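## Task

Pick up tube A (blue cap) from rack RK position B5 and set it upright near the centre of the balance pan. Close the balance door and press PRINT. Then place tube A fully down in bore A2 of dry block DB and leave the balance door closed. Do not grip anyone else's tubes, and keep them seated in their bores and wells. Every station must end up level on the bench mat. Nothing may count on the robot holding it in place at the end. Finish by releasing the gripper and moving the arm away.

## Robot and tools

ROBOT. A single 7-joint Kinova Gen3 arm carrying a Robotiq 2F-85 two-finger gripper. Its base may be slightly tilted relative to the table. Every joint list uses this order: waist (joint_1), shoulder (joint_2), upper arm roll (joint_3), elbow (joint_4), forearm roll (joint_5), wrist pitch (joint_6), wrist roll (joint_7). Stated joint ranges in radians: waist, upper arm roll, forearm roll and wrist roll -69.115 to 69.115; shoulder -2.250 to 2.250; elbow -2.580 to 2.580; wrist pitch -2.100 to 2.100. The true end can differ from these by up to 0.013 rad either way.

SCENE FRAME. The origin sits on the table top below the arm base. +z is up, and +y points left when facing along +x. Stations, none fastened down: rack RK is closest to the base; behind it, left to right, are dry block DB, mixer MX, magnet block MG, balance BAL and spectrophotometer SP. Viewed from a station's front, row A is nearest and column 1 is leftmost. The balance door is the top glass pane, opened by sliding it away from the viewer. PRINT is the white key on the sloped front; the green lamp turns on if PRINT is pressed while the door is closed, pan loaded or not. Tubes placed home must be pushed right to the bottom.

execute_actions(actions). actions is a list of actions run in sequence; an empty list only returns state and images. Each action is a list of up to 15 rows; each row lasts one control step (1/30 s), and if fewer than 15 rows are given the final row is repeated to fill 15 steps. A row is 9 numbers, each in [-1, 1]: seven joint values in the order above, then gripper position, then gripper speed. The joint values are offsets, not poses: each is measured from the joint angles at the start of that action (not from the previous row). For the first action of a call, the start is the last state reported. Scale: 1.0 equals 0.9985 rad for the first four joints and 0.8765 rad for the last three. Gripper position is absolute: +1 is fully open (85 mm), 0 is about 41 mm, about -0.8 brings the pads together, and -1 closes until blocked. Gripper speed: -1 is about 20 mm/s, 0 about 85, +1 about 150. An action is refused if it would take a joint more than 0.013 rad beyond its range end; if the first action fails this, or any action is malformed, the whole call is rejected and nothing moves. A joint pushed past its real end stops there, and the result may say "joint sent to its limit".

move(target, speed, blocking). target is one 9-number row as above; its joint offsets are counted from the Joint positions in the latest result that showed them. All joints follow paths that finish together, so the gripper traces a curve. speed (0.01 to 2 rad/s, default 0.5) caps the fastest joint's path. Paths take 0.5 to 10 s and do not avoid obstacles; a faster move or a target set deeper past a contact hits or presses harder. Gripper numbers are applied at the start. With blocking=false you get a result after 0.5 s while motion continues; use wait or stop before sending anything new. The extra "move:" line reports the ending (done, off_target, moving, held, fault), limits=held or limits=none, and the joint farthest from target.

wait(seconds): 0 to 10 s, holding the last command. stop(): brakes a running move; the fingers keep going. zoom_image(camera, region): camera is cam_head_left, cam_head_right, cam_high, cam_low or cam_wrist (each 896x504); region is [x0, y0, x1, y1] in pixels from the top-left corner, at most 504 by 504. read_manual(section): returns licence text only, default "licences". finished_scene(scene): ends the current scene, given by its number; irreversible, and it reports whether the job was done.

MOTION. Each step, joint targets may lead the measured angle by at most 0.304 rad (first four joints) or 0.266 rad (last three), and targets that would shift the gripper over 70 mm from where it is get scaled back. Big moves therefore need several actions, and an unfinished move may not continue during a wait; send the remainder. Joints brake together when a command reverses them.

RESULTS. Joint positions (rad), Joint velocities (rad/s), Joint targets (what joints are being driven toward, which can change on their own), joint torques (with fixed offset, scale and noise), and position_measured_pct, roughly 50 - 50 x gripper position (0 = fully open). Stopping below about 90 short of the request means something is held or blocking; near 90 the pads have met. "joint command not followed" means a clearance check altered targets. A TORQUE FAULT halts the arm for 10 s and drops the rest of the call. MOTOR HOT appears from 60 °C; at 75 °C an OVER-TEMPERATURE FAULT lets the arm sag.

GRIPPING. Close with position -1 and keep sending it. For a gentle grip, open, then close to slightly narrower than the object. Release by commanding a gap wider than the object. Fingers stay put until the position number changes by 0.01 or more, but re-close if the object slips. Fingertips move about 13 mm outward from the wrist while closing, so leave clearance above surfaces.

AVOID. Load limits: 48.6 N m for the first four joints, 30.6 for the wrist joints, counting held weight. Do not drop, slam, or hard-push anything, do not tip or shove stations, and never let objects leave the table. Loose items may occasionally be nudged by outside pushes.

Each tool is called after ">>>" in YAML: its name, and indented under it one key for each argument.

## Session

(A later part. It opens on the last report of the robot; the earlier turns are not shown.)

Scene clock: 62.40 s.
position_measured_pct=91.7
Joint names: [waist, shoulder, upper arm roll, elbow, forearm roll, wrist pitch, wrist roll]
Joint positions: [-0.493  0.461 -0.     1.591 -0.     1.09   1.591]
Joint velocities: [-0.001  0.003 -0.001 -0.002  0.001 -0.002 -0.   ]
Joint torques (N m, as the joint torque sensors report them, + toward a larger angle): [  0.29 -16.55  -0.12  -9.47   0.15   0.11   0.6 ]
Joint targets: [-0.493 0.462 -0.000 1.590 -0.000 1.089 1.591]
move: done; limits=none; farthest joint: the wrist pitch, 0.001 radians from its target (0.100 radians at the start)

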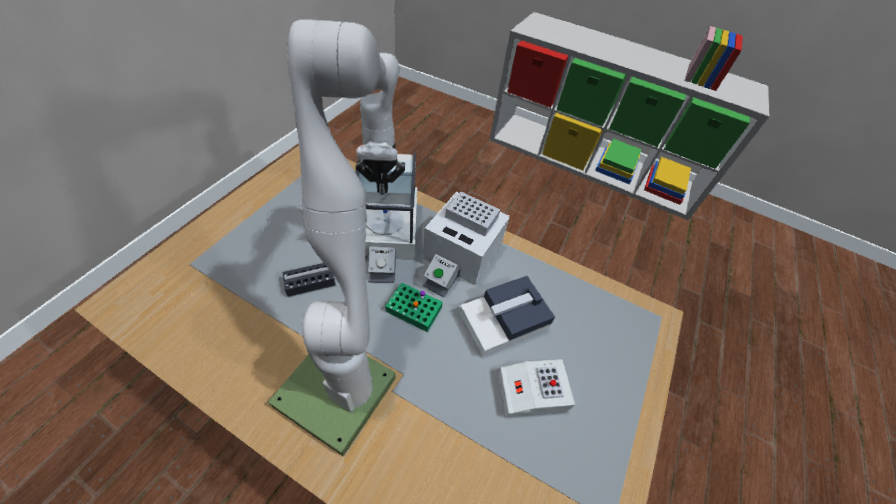

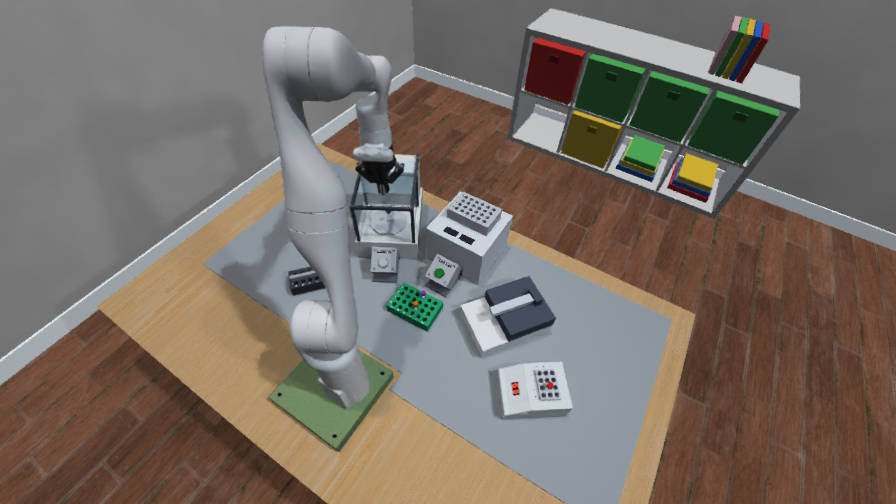

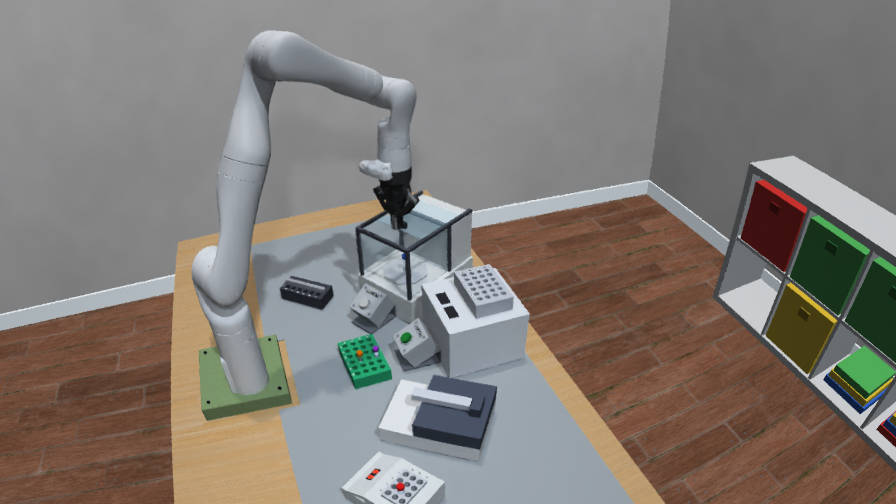

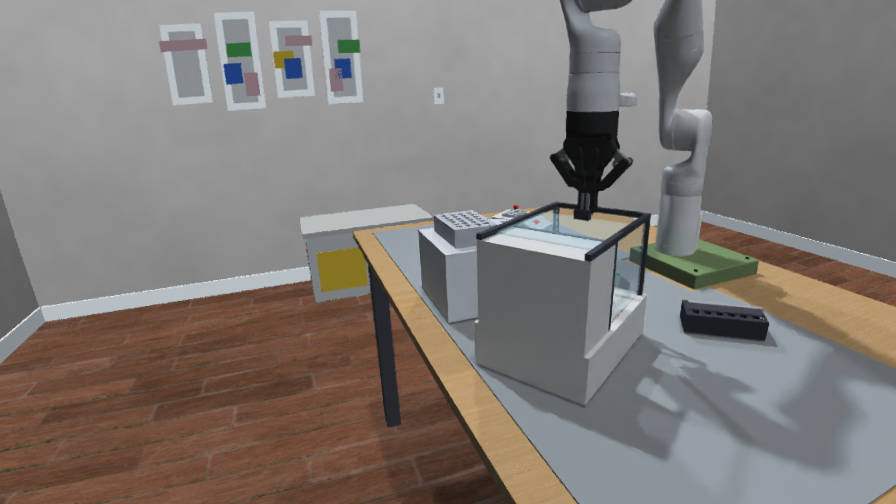

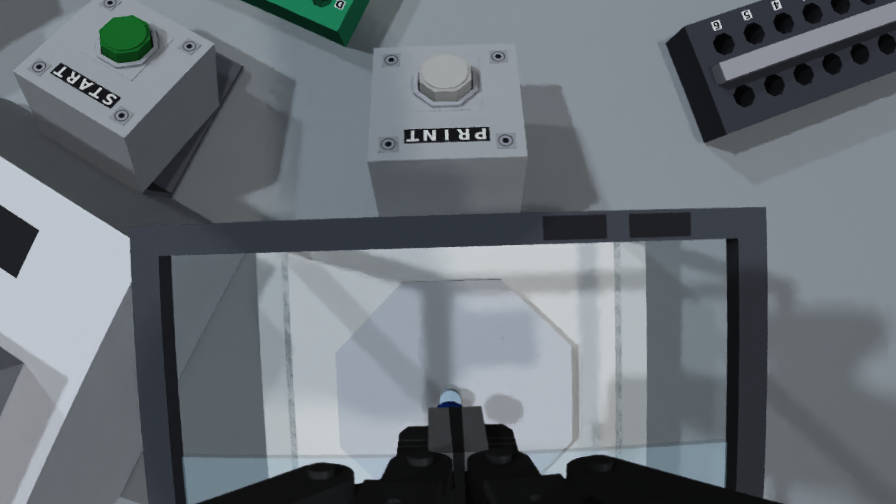

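>>> move:
  target: [-0.0023,0.131,0,-0.2346,0,0.1175,-0.0029,-1,0]
  speed: 0.3

>>> move:
  target: [0.0053,-0.0738,0,0.2132,0,-0.1592,0.006,-0.33,-0.3]
  speed: 0.5

Scene clock: 65.33 s.
position_measured_pct=91.7
Joint names: [waist, shoulder, upper arm roll, elbow, forearm roll, wrist pitch, wrist roll]
Joint positions: [-0.496  0.591 -0.     1.357 -0.     1.193  1.588]
Joint velocities: [-0.     0.004 -0.    -0.001 -0.     0.001 -0.   ]
Joint torques (N m, as the joint torque sensors report them, + toward a larger angle): [ -0.72 -19.46  -0.21  -9.75   0.35   0.11   0.61]
Joint targets: [-0.496 0.592 -0.000 1.357 -0.000 1.193 1.588]
move: done; limits=none; farthest joint: the waist, 0.000 radians from its target (0.002 radians at the start)

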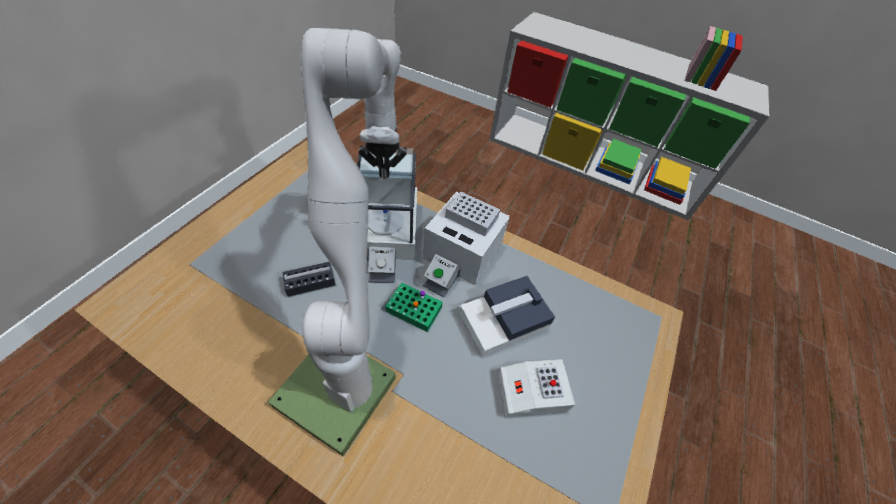

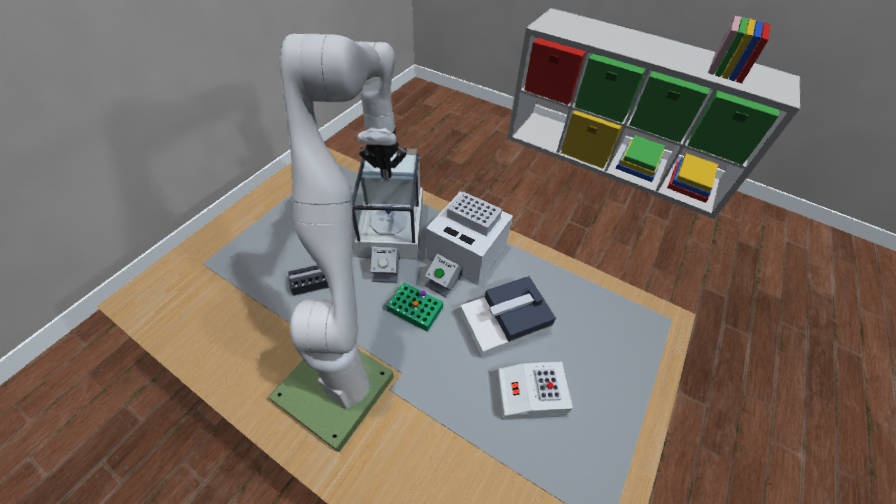

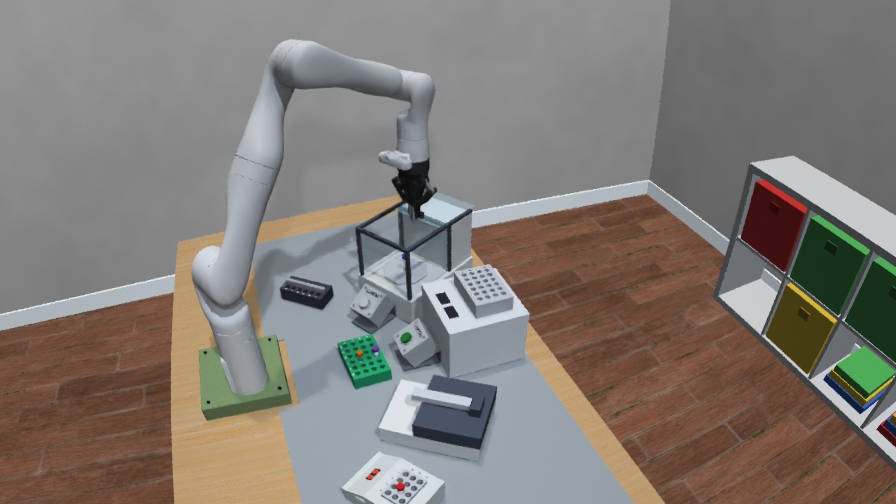

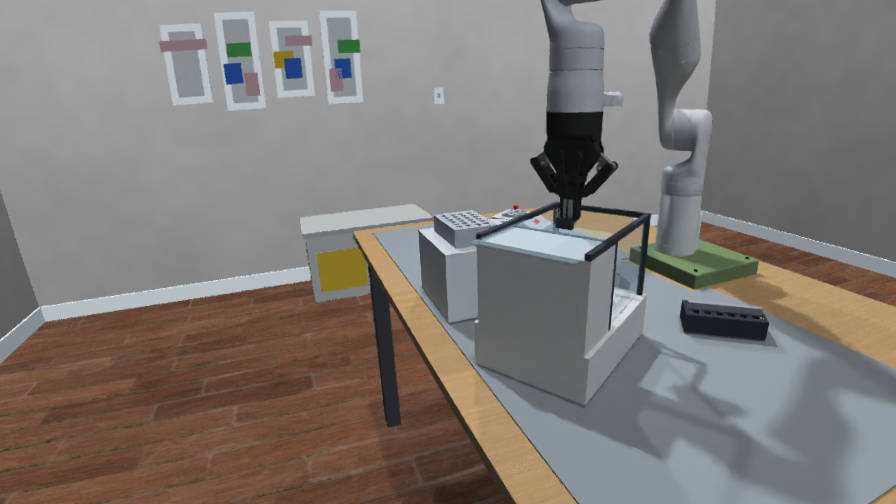

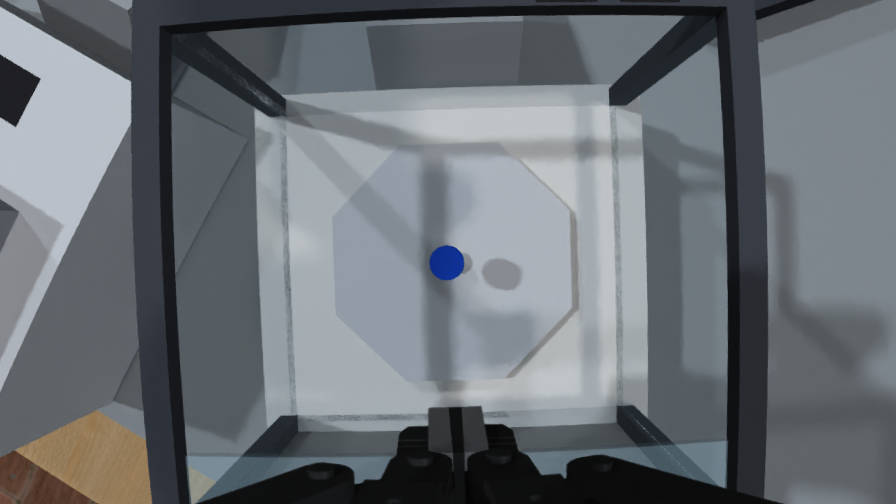

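Scene clock: 66.23 s.
position_measured_pct=66.7
Joint names: [waist, shoulder, upper arm roll, elbow, forearm roll, wrist pitch, wrist roll]
Joint positions: [-0.49   0.518 -0.     1.57  -0.     1.054  1.593]
Joint velocities: [ 0.    -0.003 -0.     0.001 -0.001 -0.001 -0.   ]
Joint torques (N m, as the joint torque sensors report them, + toward a larger angle): [ -0.5  -17.65  -0.27  -8.66   0.41   0.44   0.89]
Joint targets: [-0.490 0.518 -0.000 1.570 -0.000 1.054 1.593]
move: done; limits=none; farthest joint: the shoulder, 0.001 radians from its target (0.074 radians at the start)

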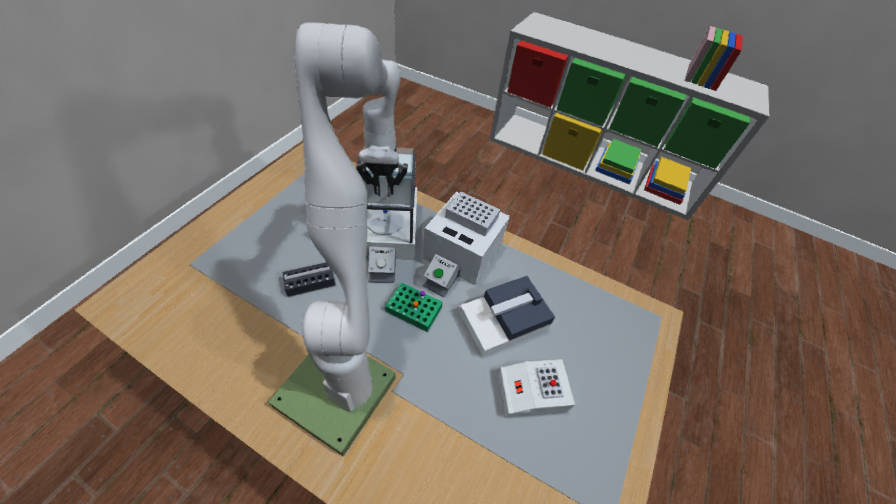

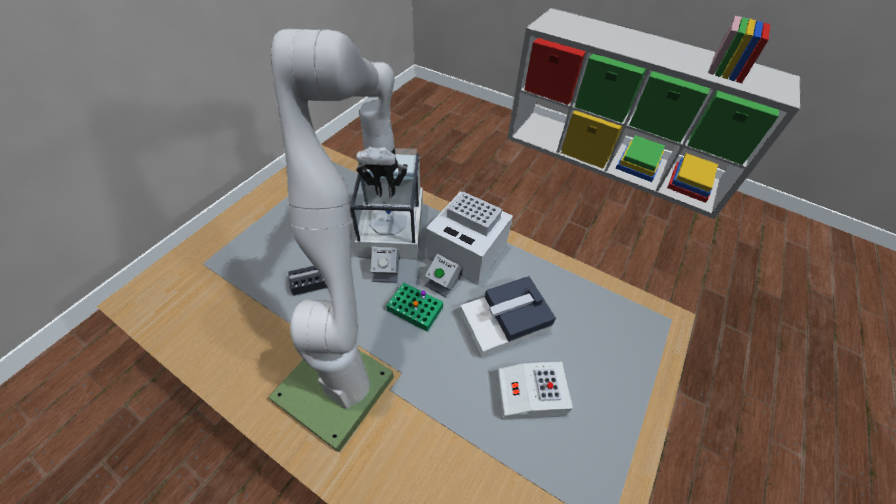

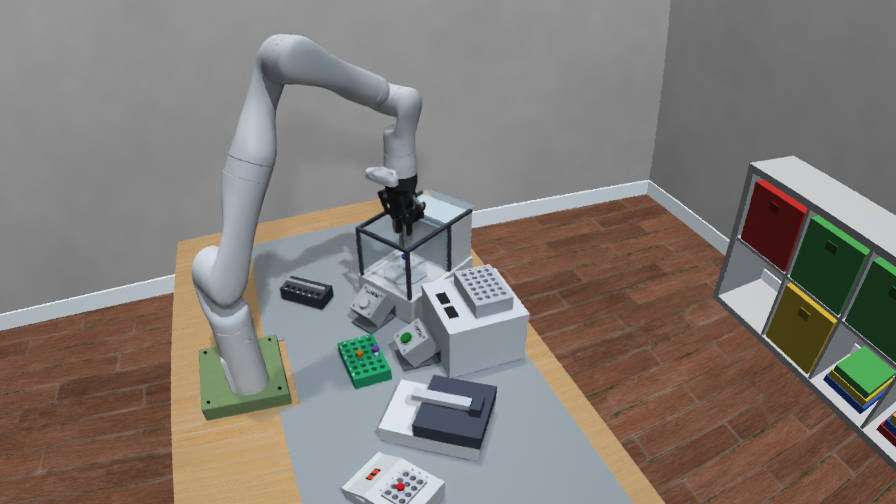

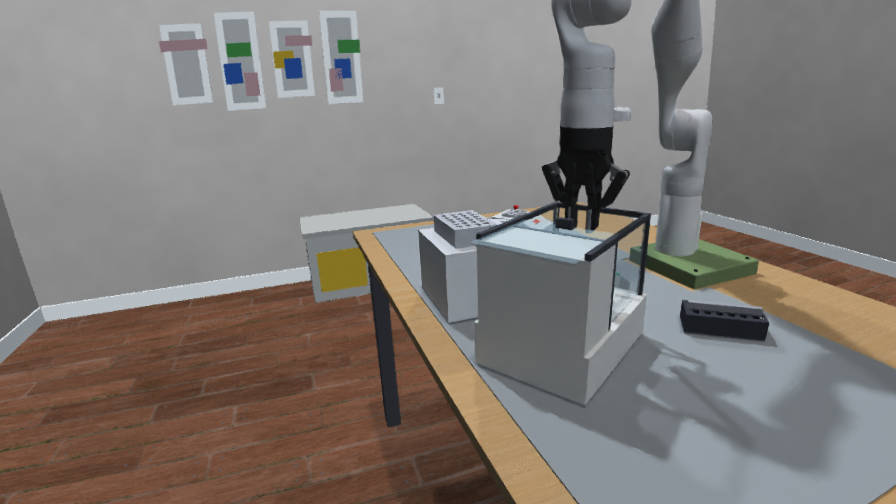

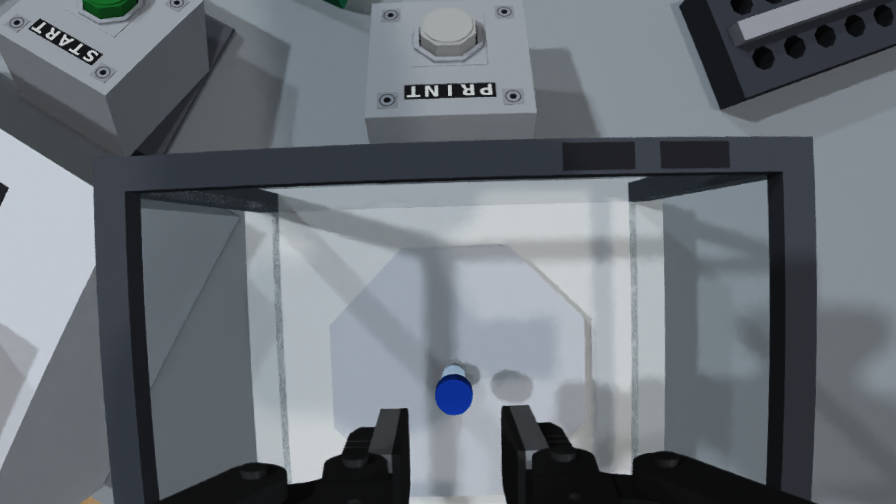

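>>> move:
  target: [0.0007,0.0970,0,0.0918,0,-0.2157,0.001,-0.37,-0.3]
  speed: 0.4

>>> zoom_image:
  camera: "cam_wrist"
  region: [340, 320, 580, 504]

Scene clock: 67.53 s.
position_measured_pct=68.7
Joint names: [waist, shoulder, upper arm roll, elbow, forearm roll, wrist pitch, wrist roll]
Joint positions: [-0.49   0.615 -0.     1.662 -0.     0.865  1.594]
Joint velocities: [-0.     0.003 -0.     0.001 -0.    -0.     0.   ]
Joint torques (N m, as the joint torque sensors report them, + toward a larger angle): [  0.15 -18.41  -0.48  -8.     0.15   0.25   0.45]
Joint targets: [-0.490 0.615 -0.000 1.662 -0.000 0.865 1.594]
move: done; limits=none; farthest joint: the waist, 0.000 radians from its target (0.001 radians at the start)

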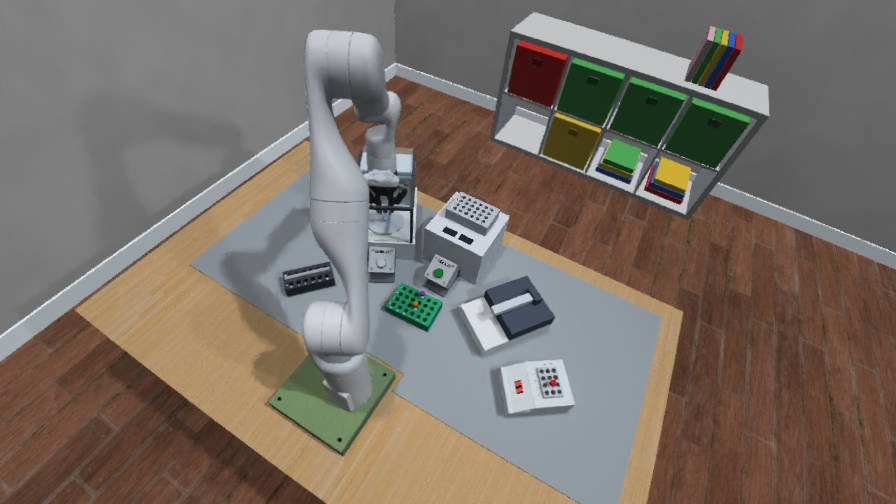

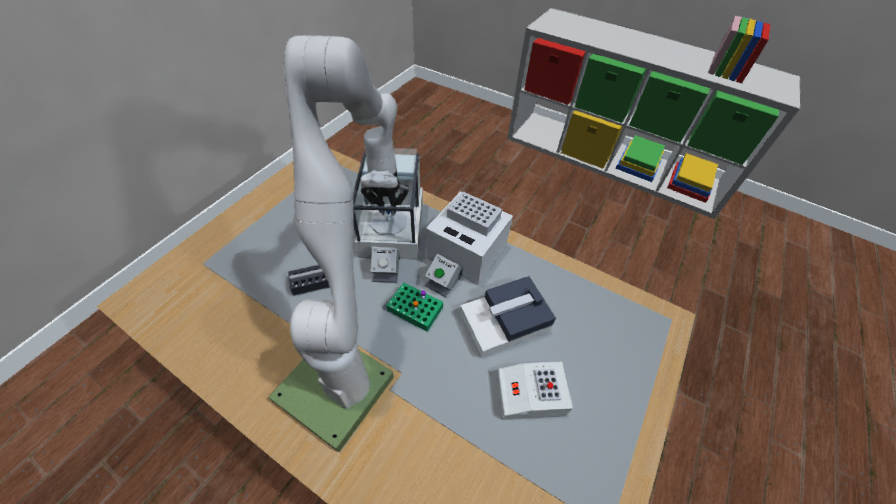

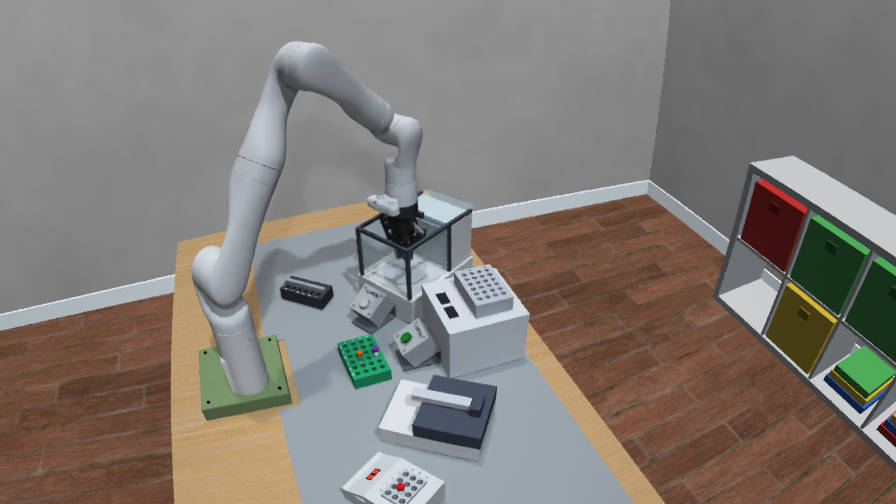

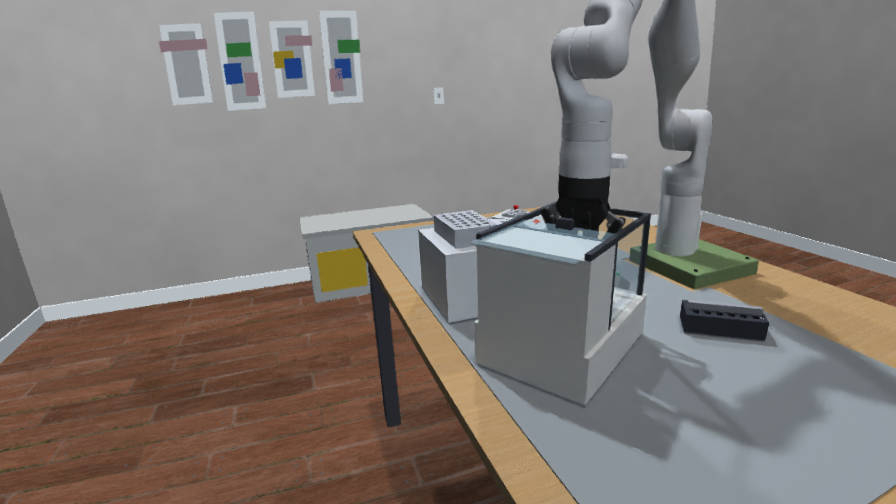

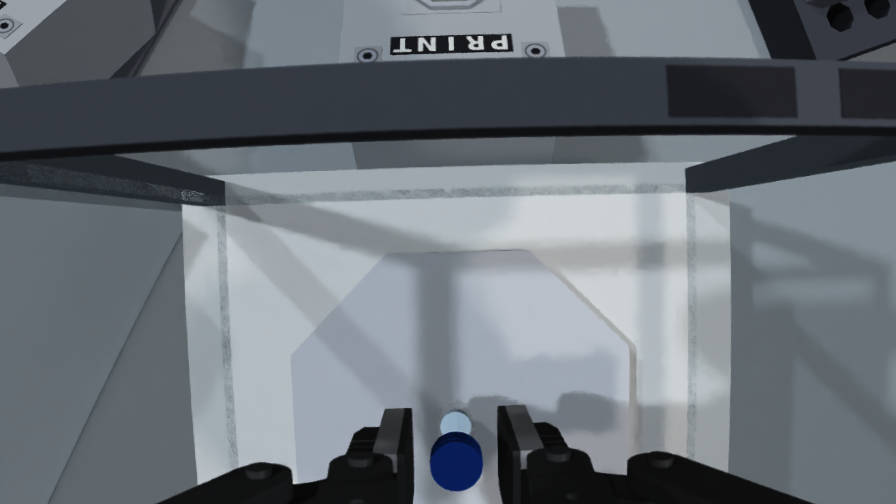

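Region (340, 320, 580, 504) of cam_wrist's 896x504 image, scaled by 2.100; it fills the top 386 rows of this view, and the rest is white.

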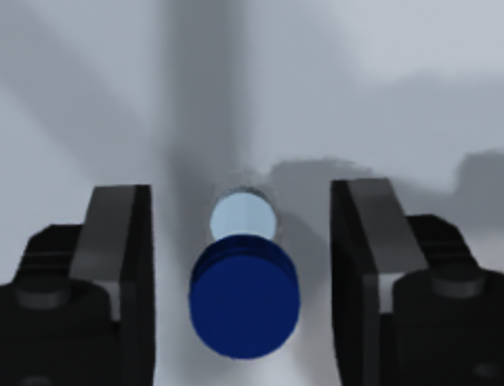

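>>> execute_actions:
  actions: []

Scene clock: 68.77 s.
position_measured_pct=68.7
Joint names: [waist, shoulder, upper arm roll, elbow, forearm roll, wrist pitch, wrist roll]
Joint positions: [-0.49   0.615 -0.     1.662 -0.     0.865  1.594]
Joint velocities: [ 0.001  0.003 -0.     0.001  0.001  0.002  0.   ]
Joint torques (N m, as the joint torque sensors report them, + toward a larger angle): [ -0.28 -18.8   -0.05  -7.42   0.08   0.4    0.52]
Joint targets: [-0.490 0.615 -0.000 1.662 -0.000 0.865 1.594]

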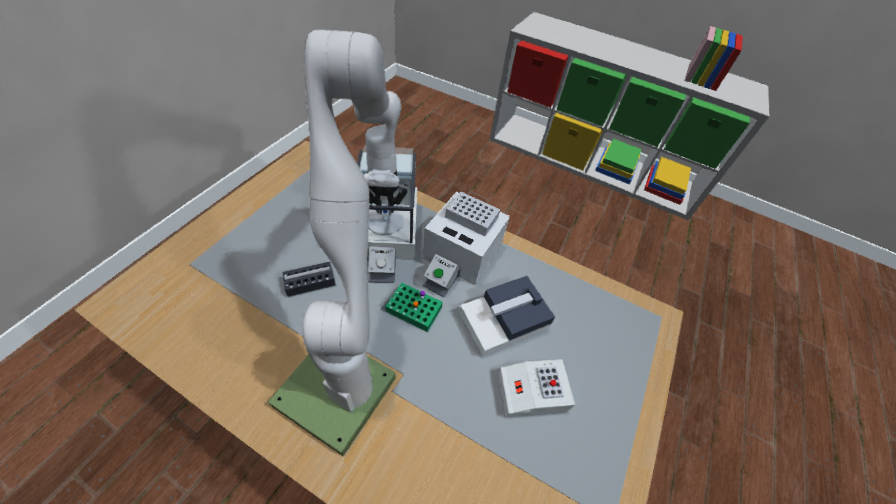

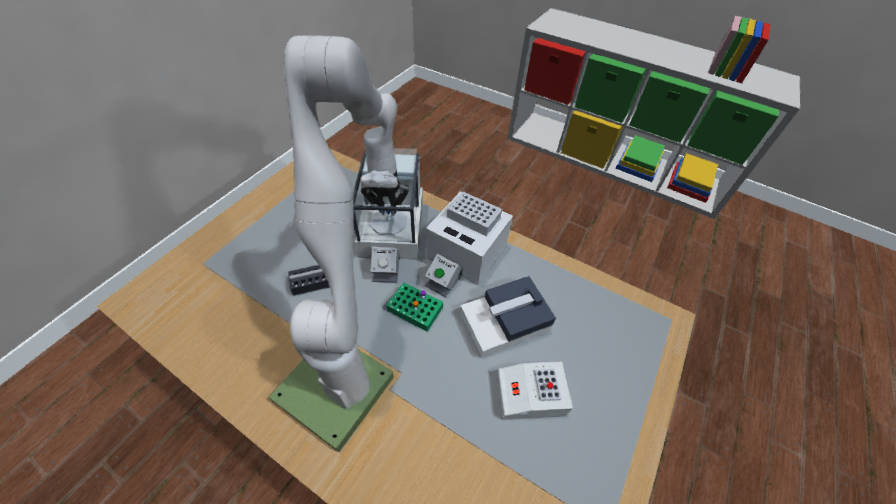

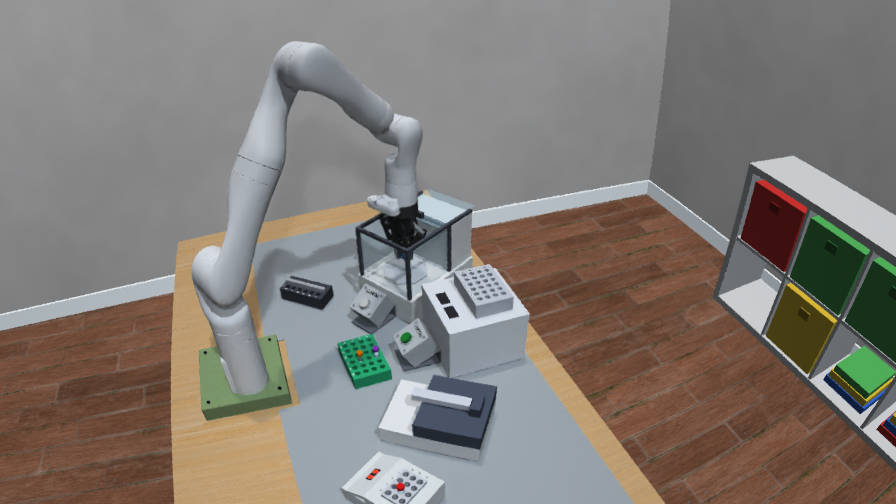

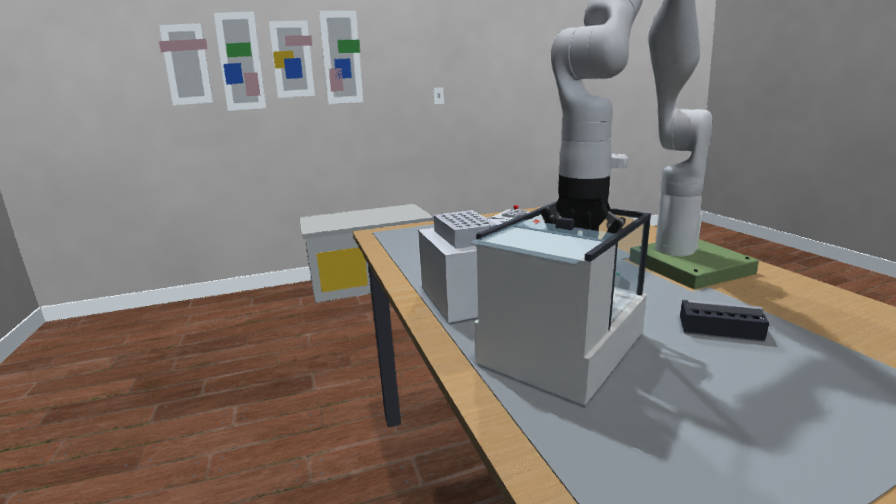

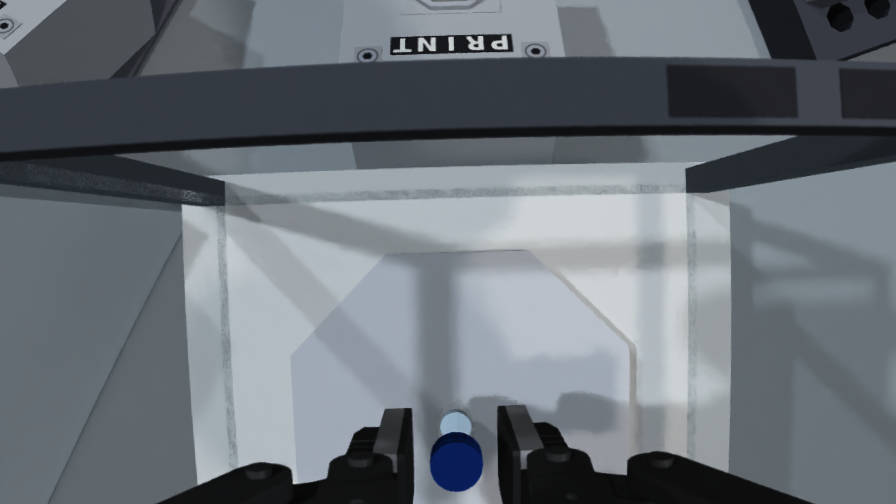

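>>> execute_actions:
  actions:
    - [[0,0,0,0,0,0,0,-0.62,-0.3]]

Scene clock: 69.50 s.
position_measured_pct=79.8
Joint names: [waist, shoulder, upper arm roll, elbow, forearm roll, wrist pitch, wrist roll]
Joint positions: [-0.49   0.615 -0.     1.662 -0.     0.865  1.594]
Joint velocities: [-0.001 -0.    -0.001  0.     0.001 -0.     0.   ]
Joint torques (N m, as the joint torque sensors report them, + toward a larger angle): [ -0.36 -18.21  -0.72  -7.55   0.11   0.71   0.61]
Joint targets: [-0.490 0.615 -0.000 1.662 -0.000 0.865 1.594]

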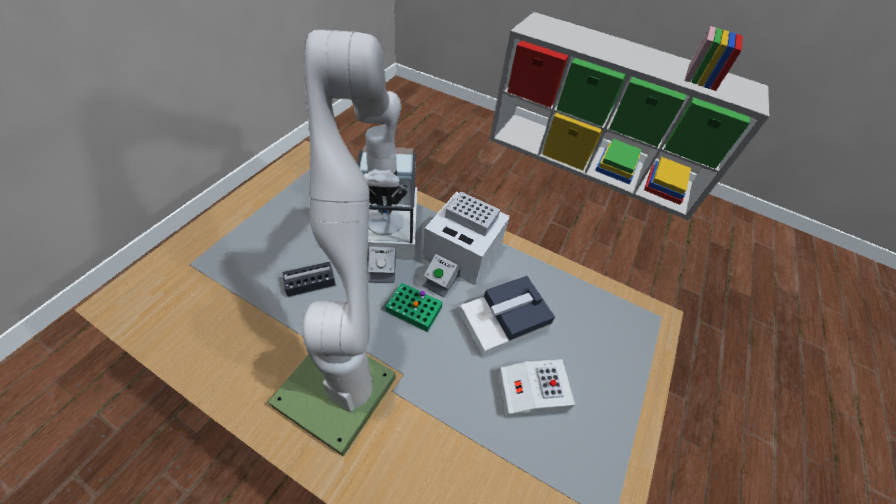

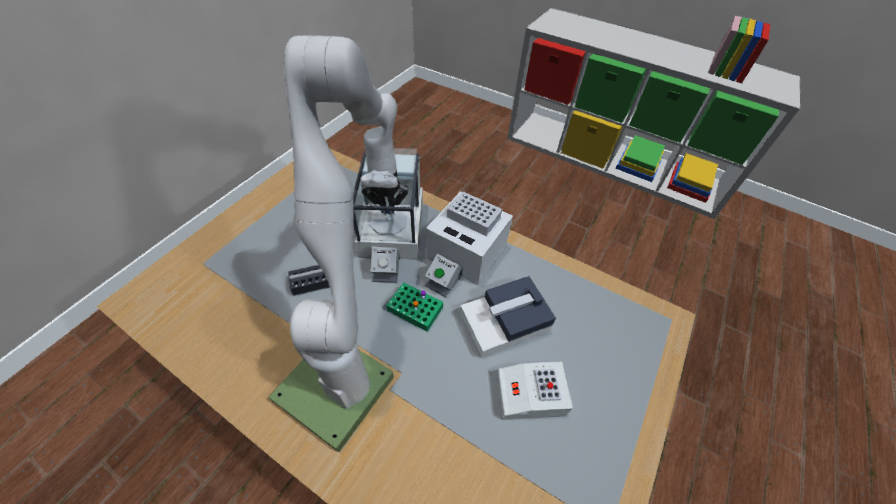

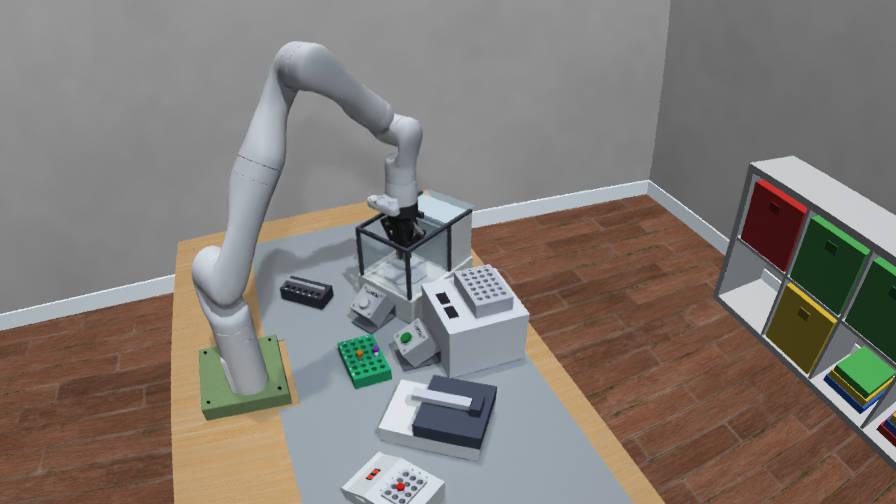

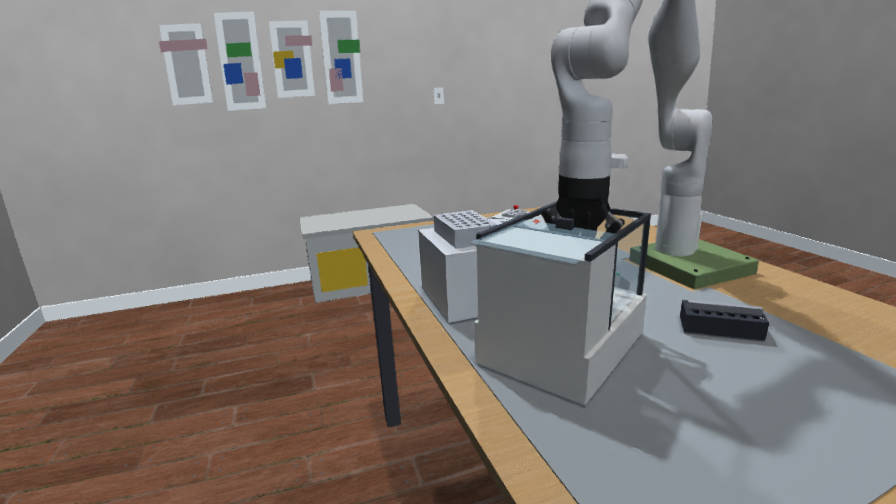

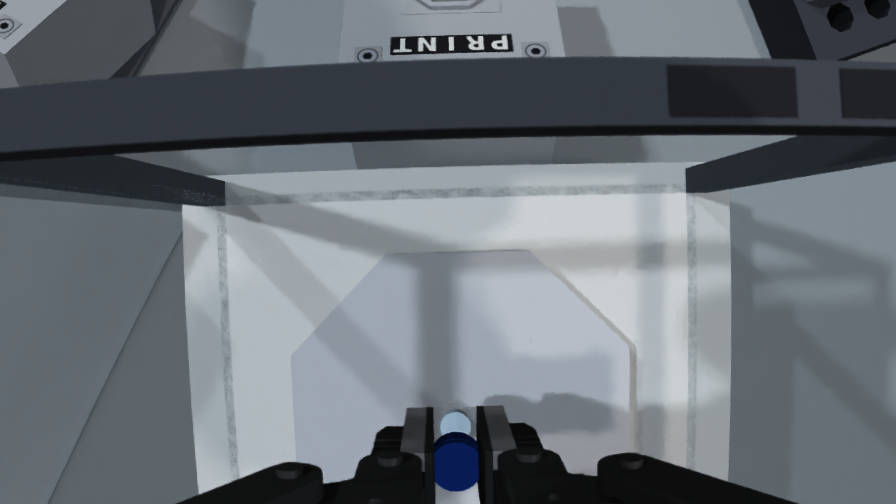

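>>> move:
  target: [0,-0.1552,0,-0.2394,0,0.4484,0,-0.62,-0.3]
  speed: 0.7

Scene clock: 70.70 s.
position_measured_pct=79.8
Joint names: [waist, shoulder, upper arm roll, elbow, forearm roll, wrist pitch, wrist roll]
Joint positions: [-0.49   0.46  -0.     1.423 -0.     1.258  1.594]
Joint velocities: [ 0.001 -0.003 -0.     0.     0.002 -0.     0.   ]
Joint torques (N m, as the joint torque sensors report them, + toward a larger angle): [  0.14 -17.2   -0.09  -9.57   0.46   0.57   0.73]
Joint targets: [-0.490 0.460 -0.000 1.423 -0.000 1.258 1.594]
move: done; limits=none; farthest joint: the waist, 0.000 radians from its target (0.000 radians at the start)

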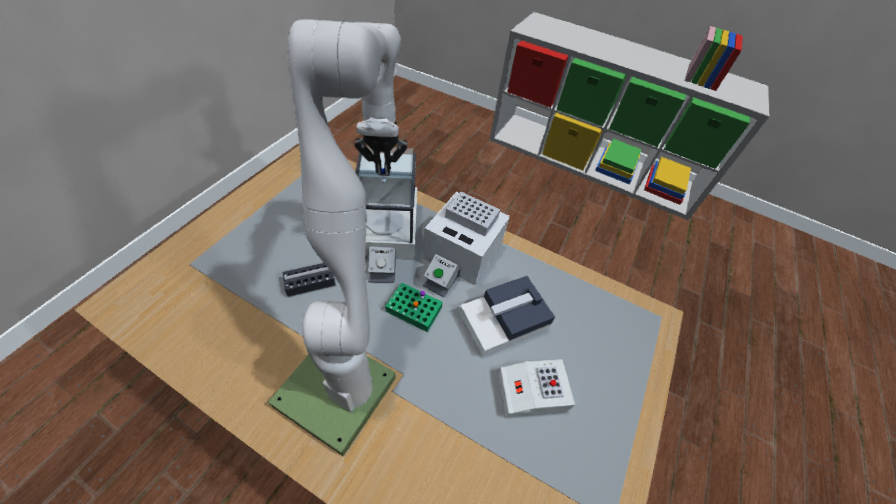

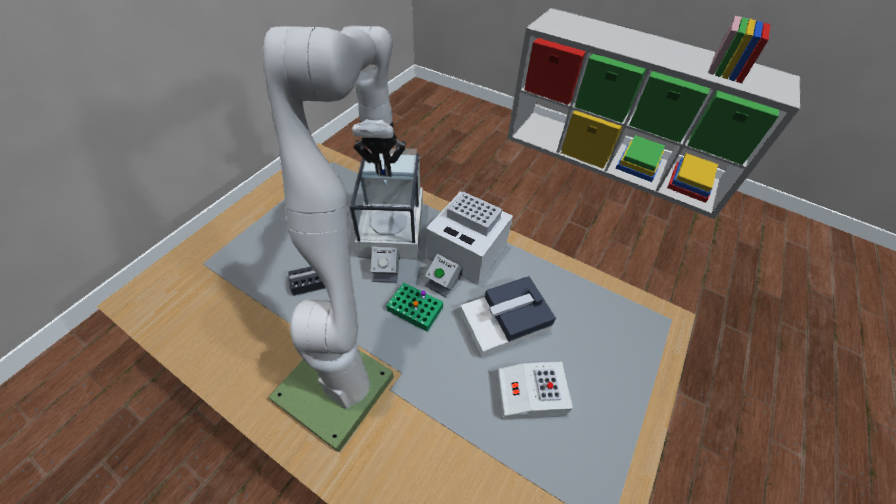

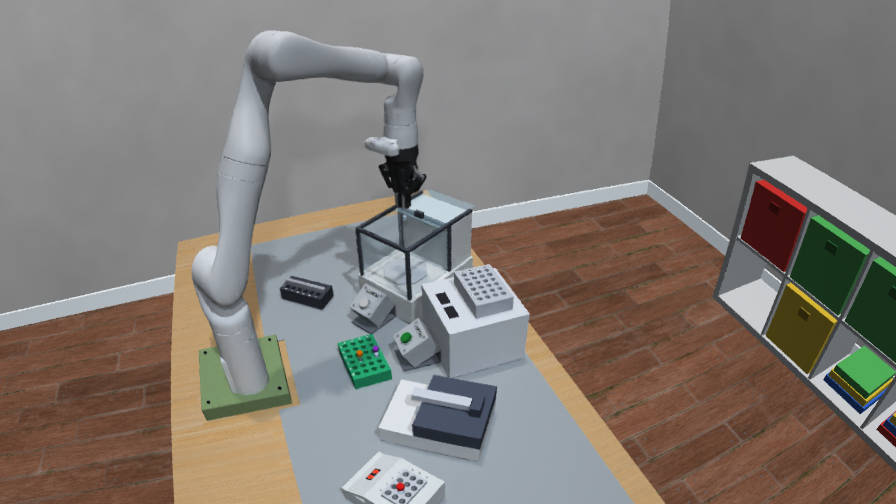

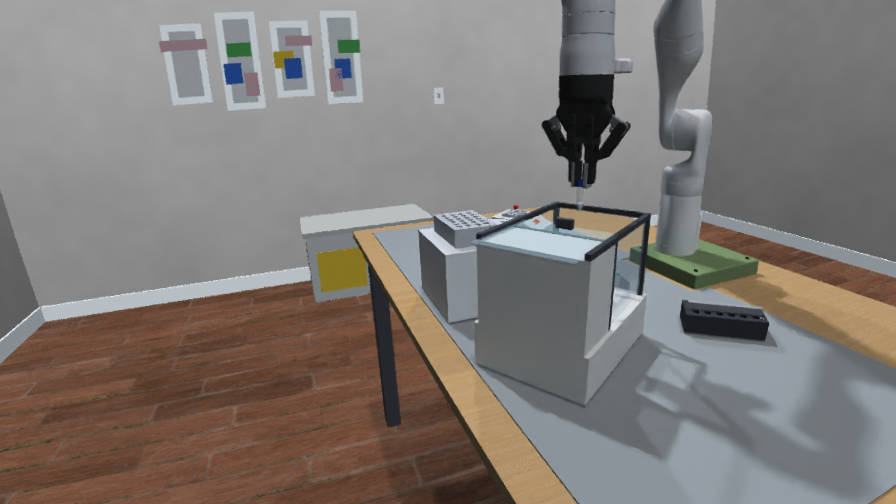

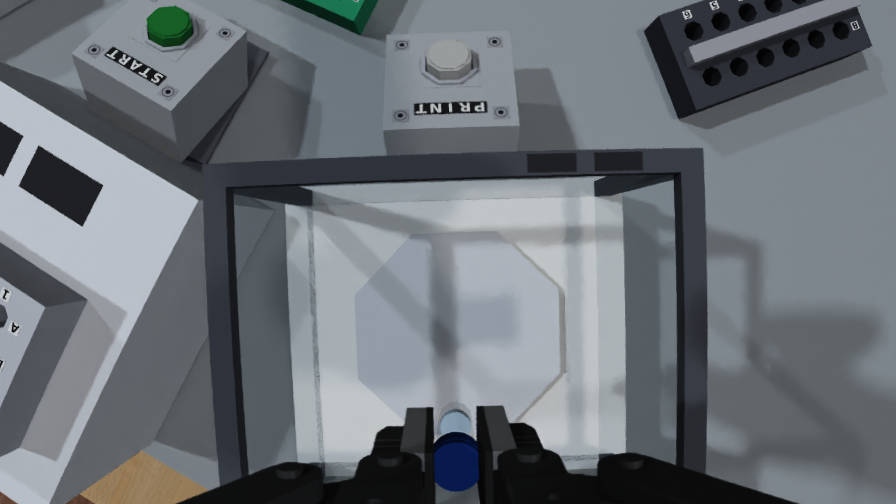

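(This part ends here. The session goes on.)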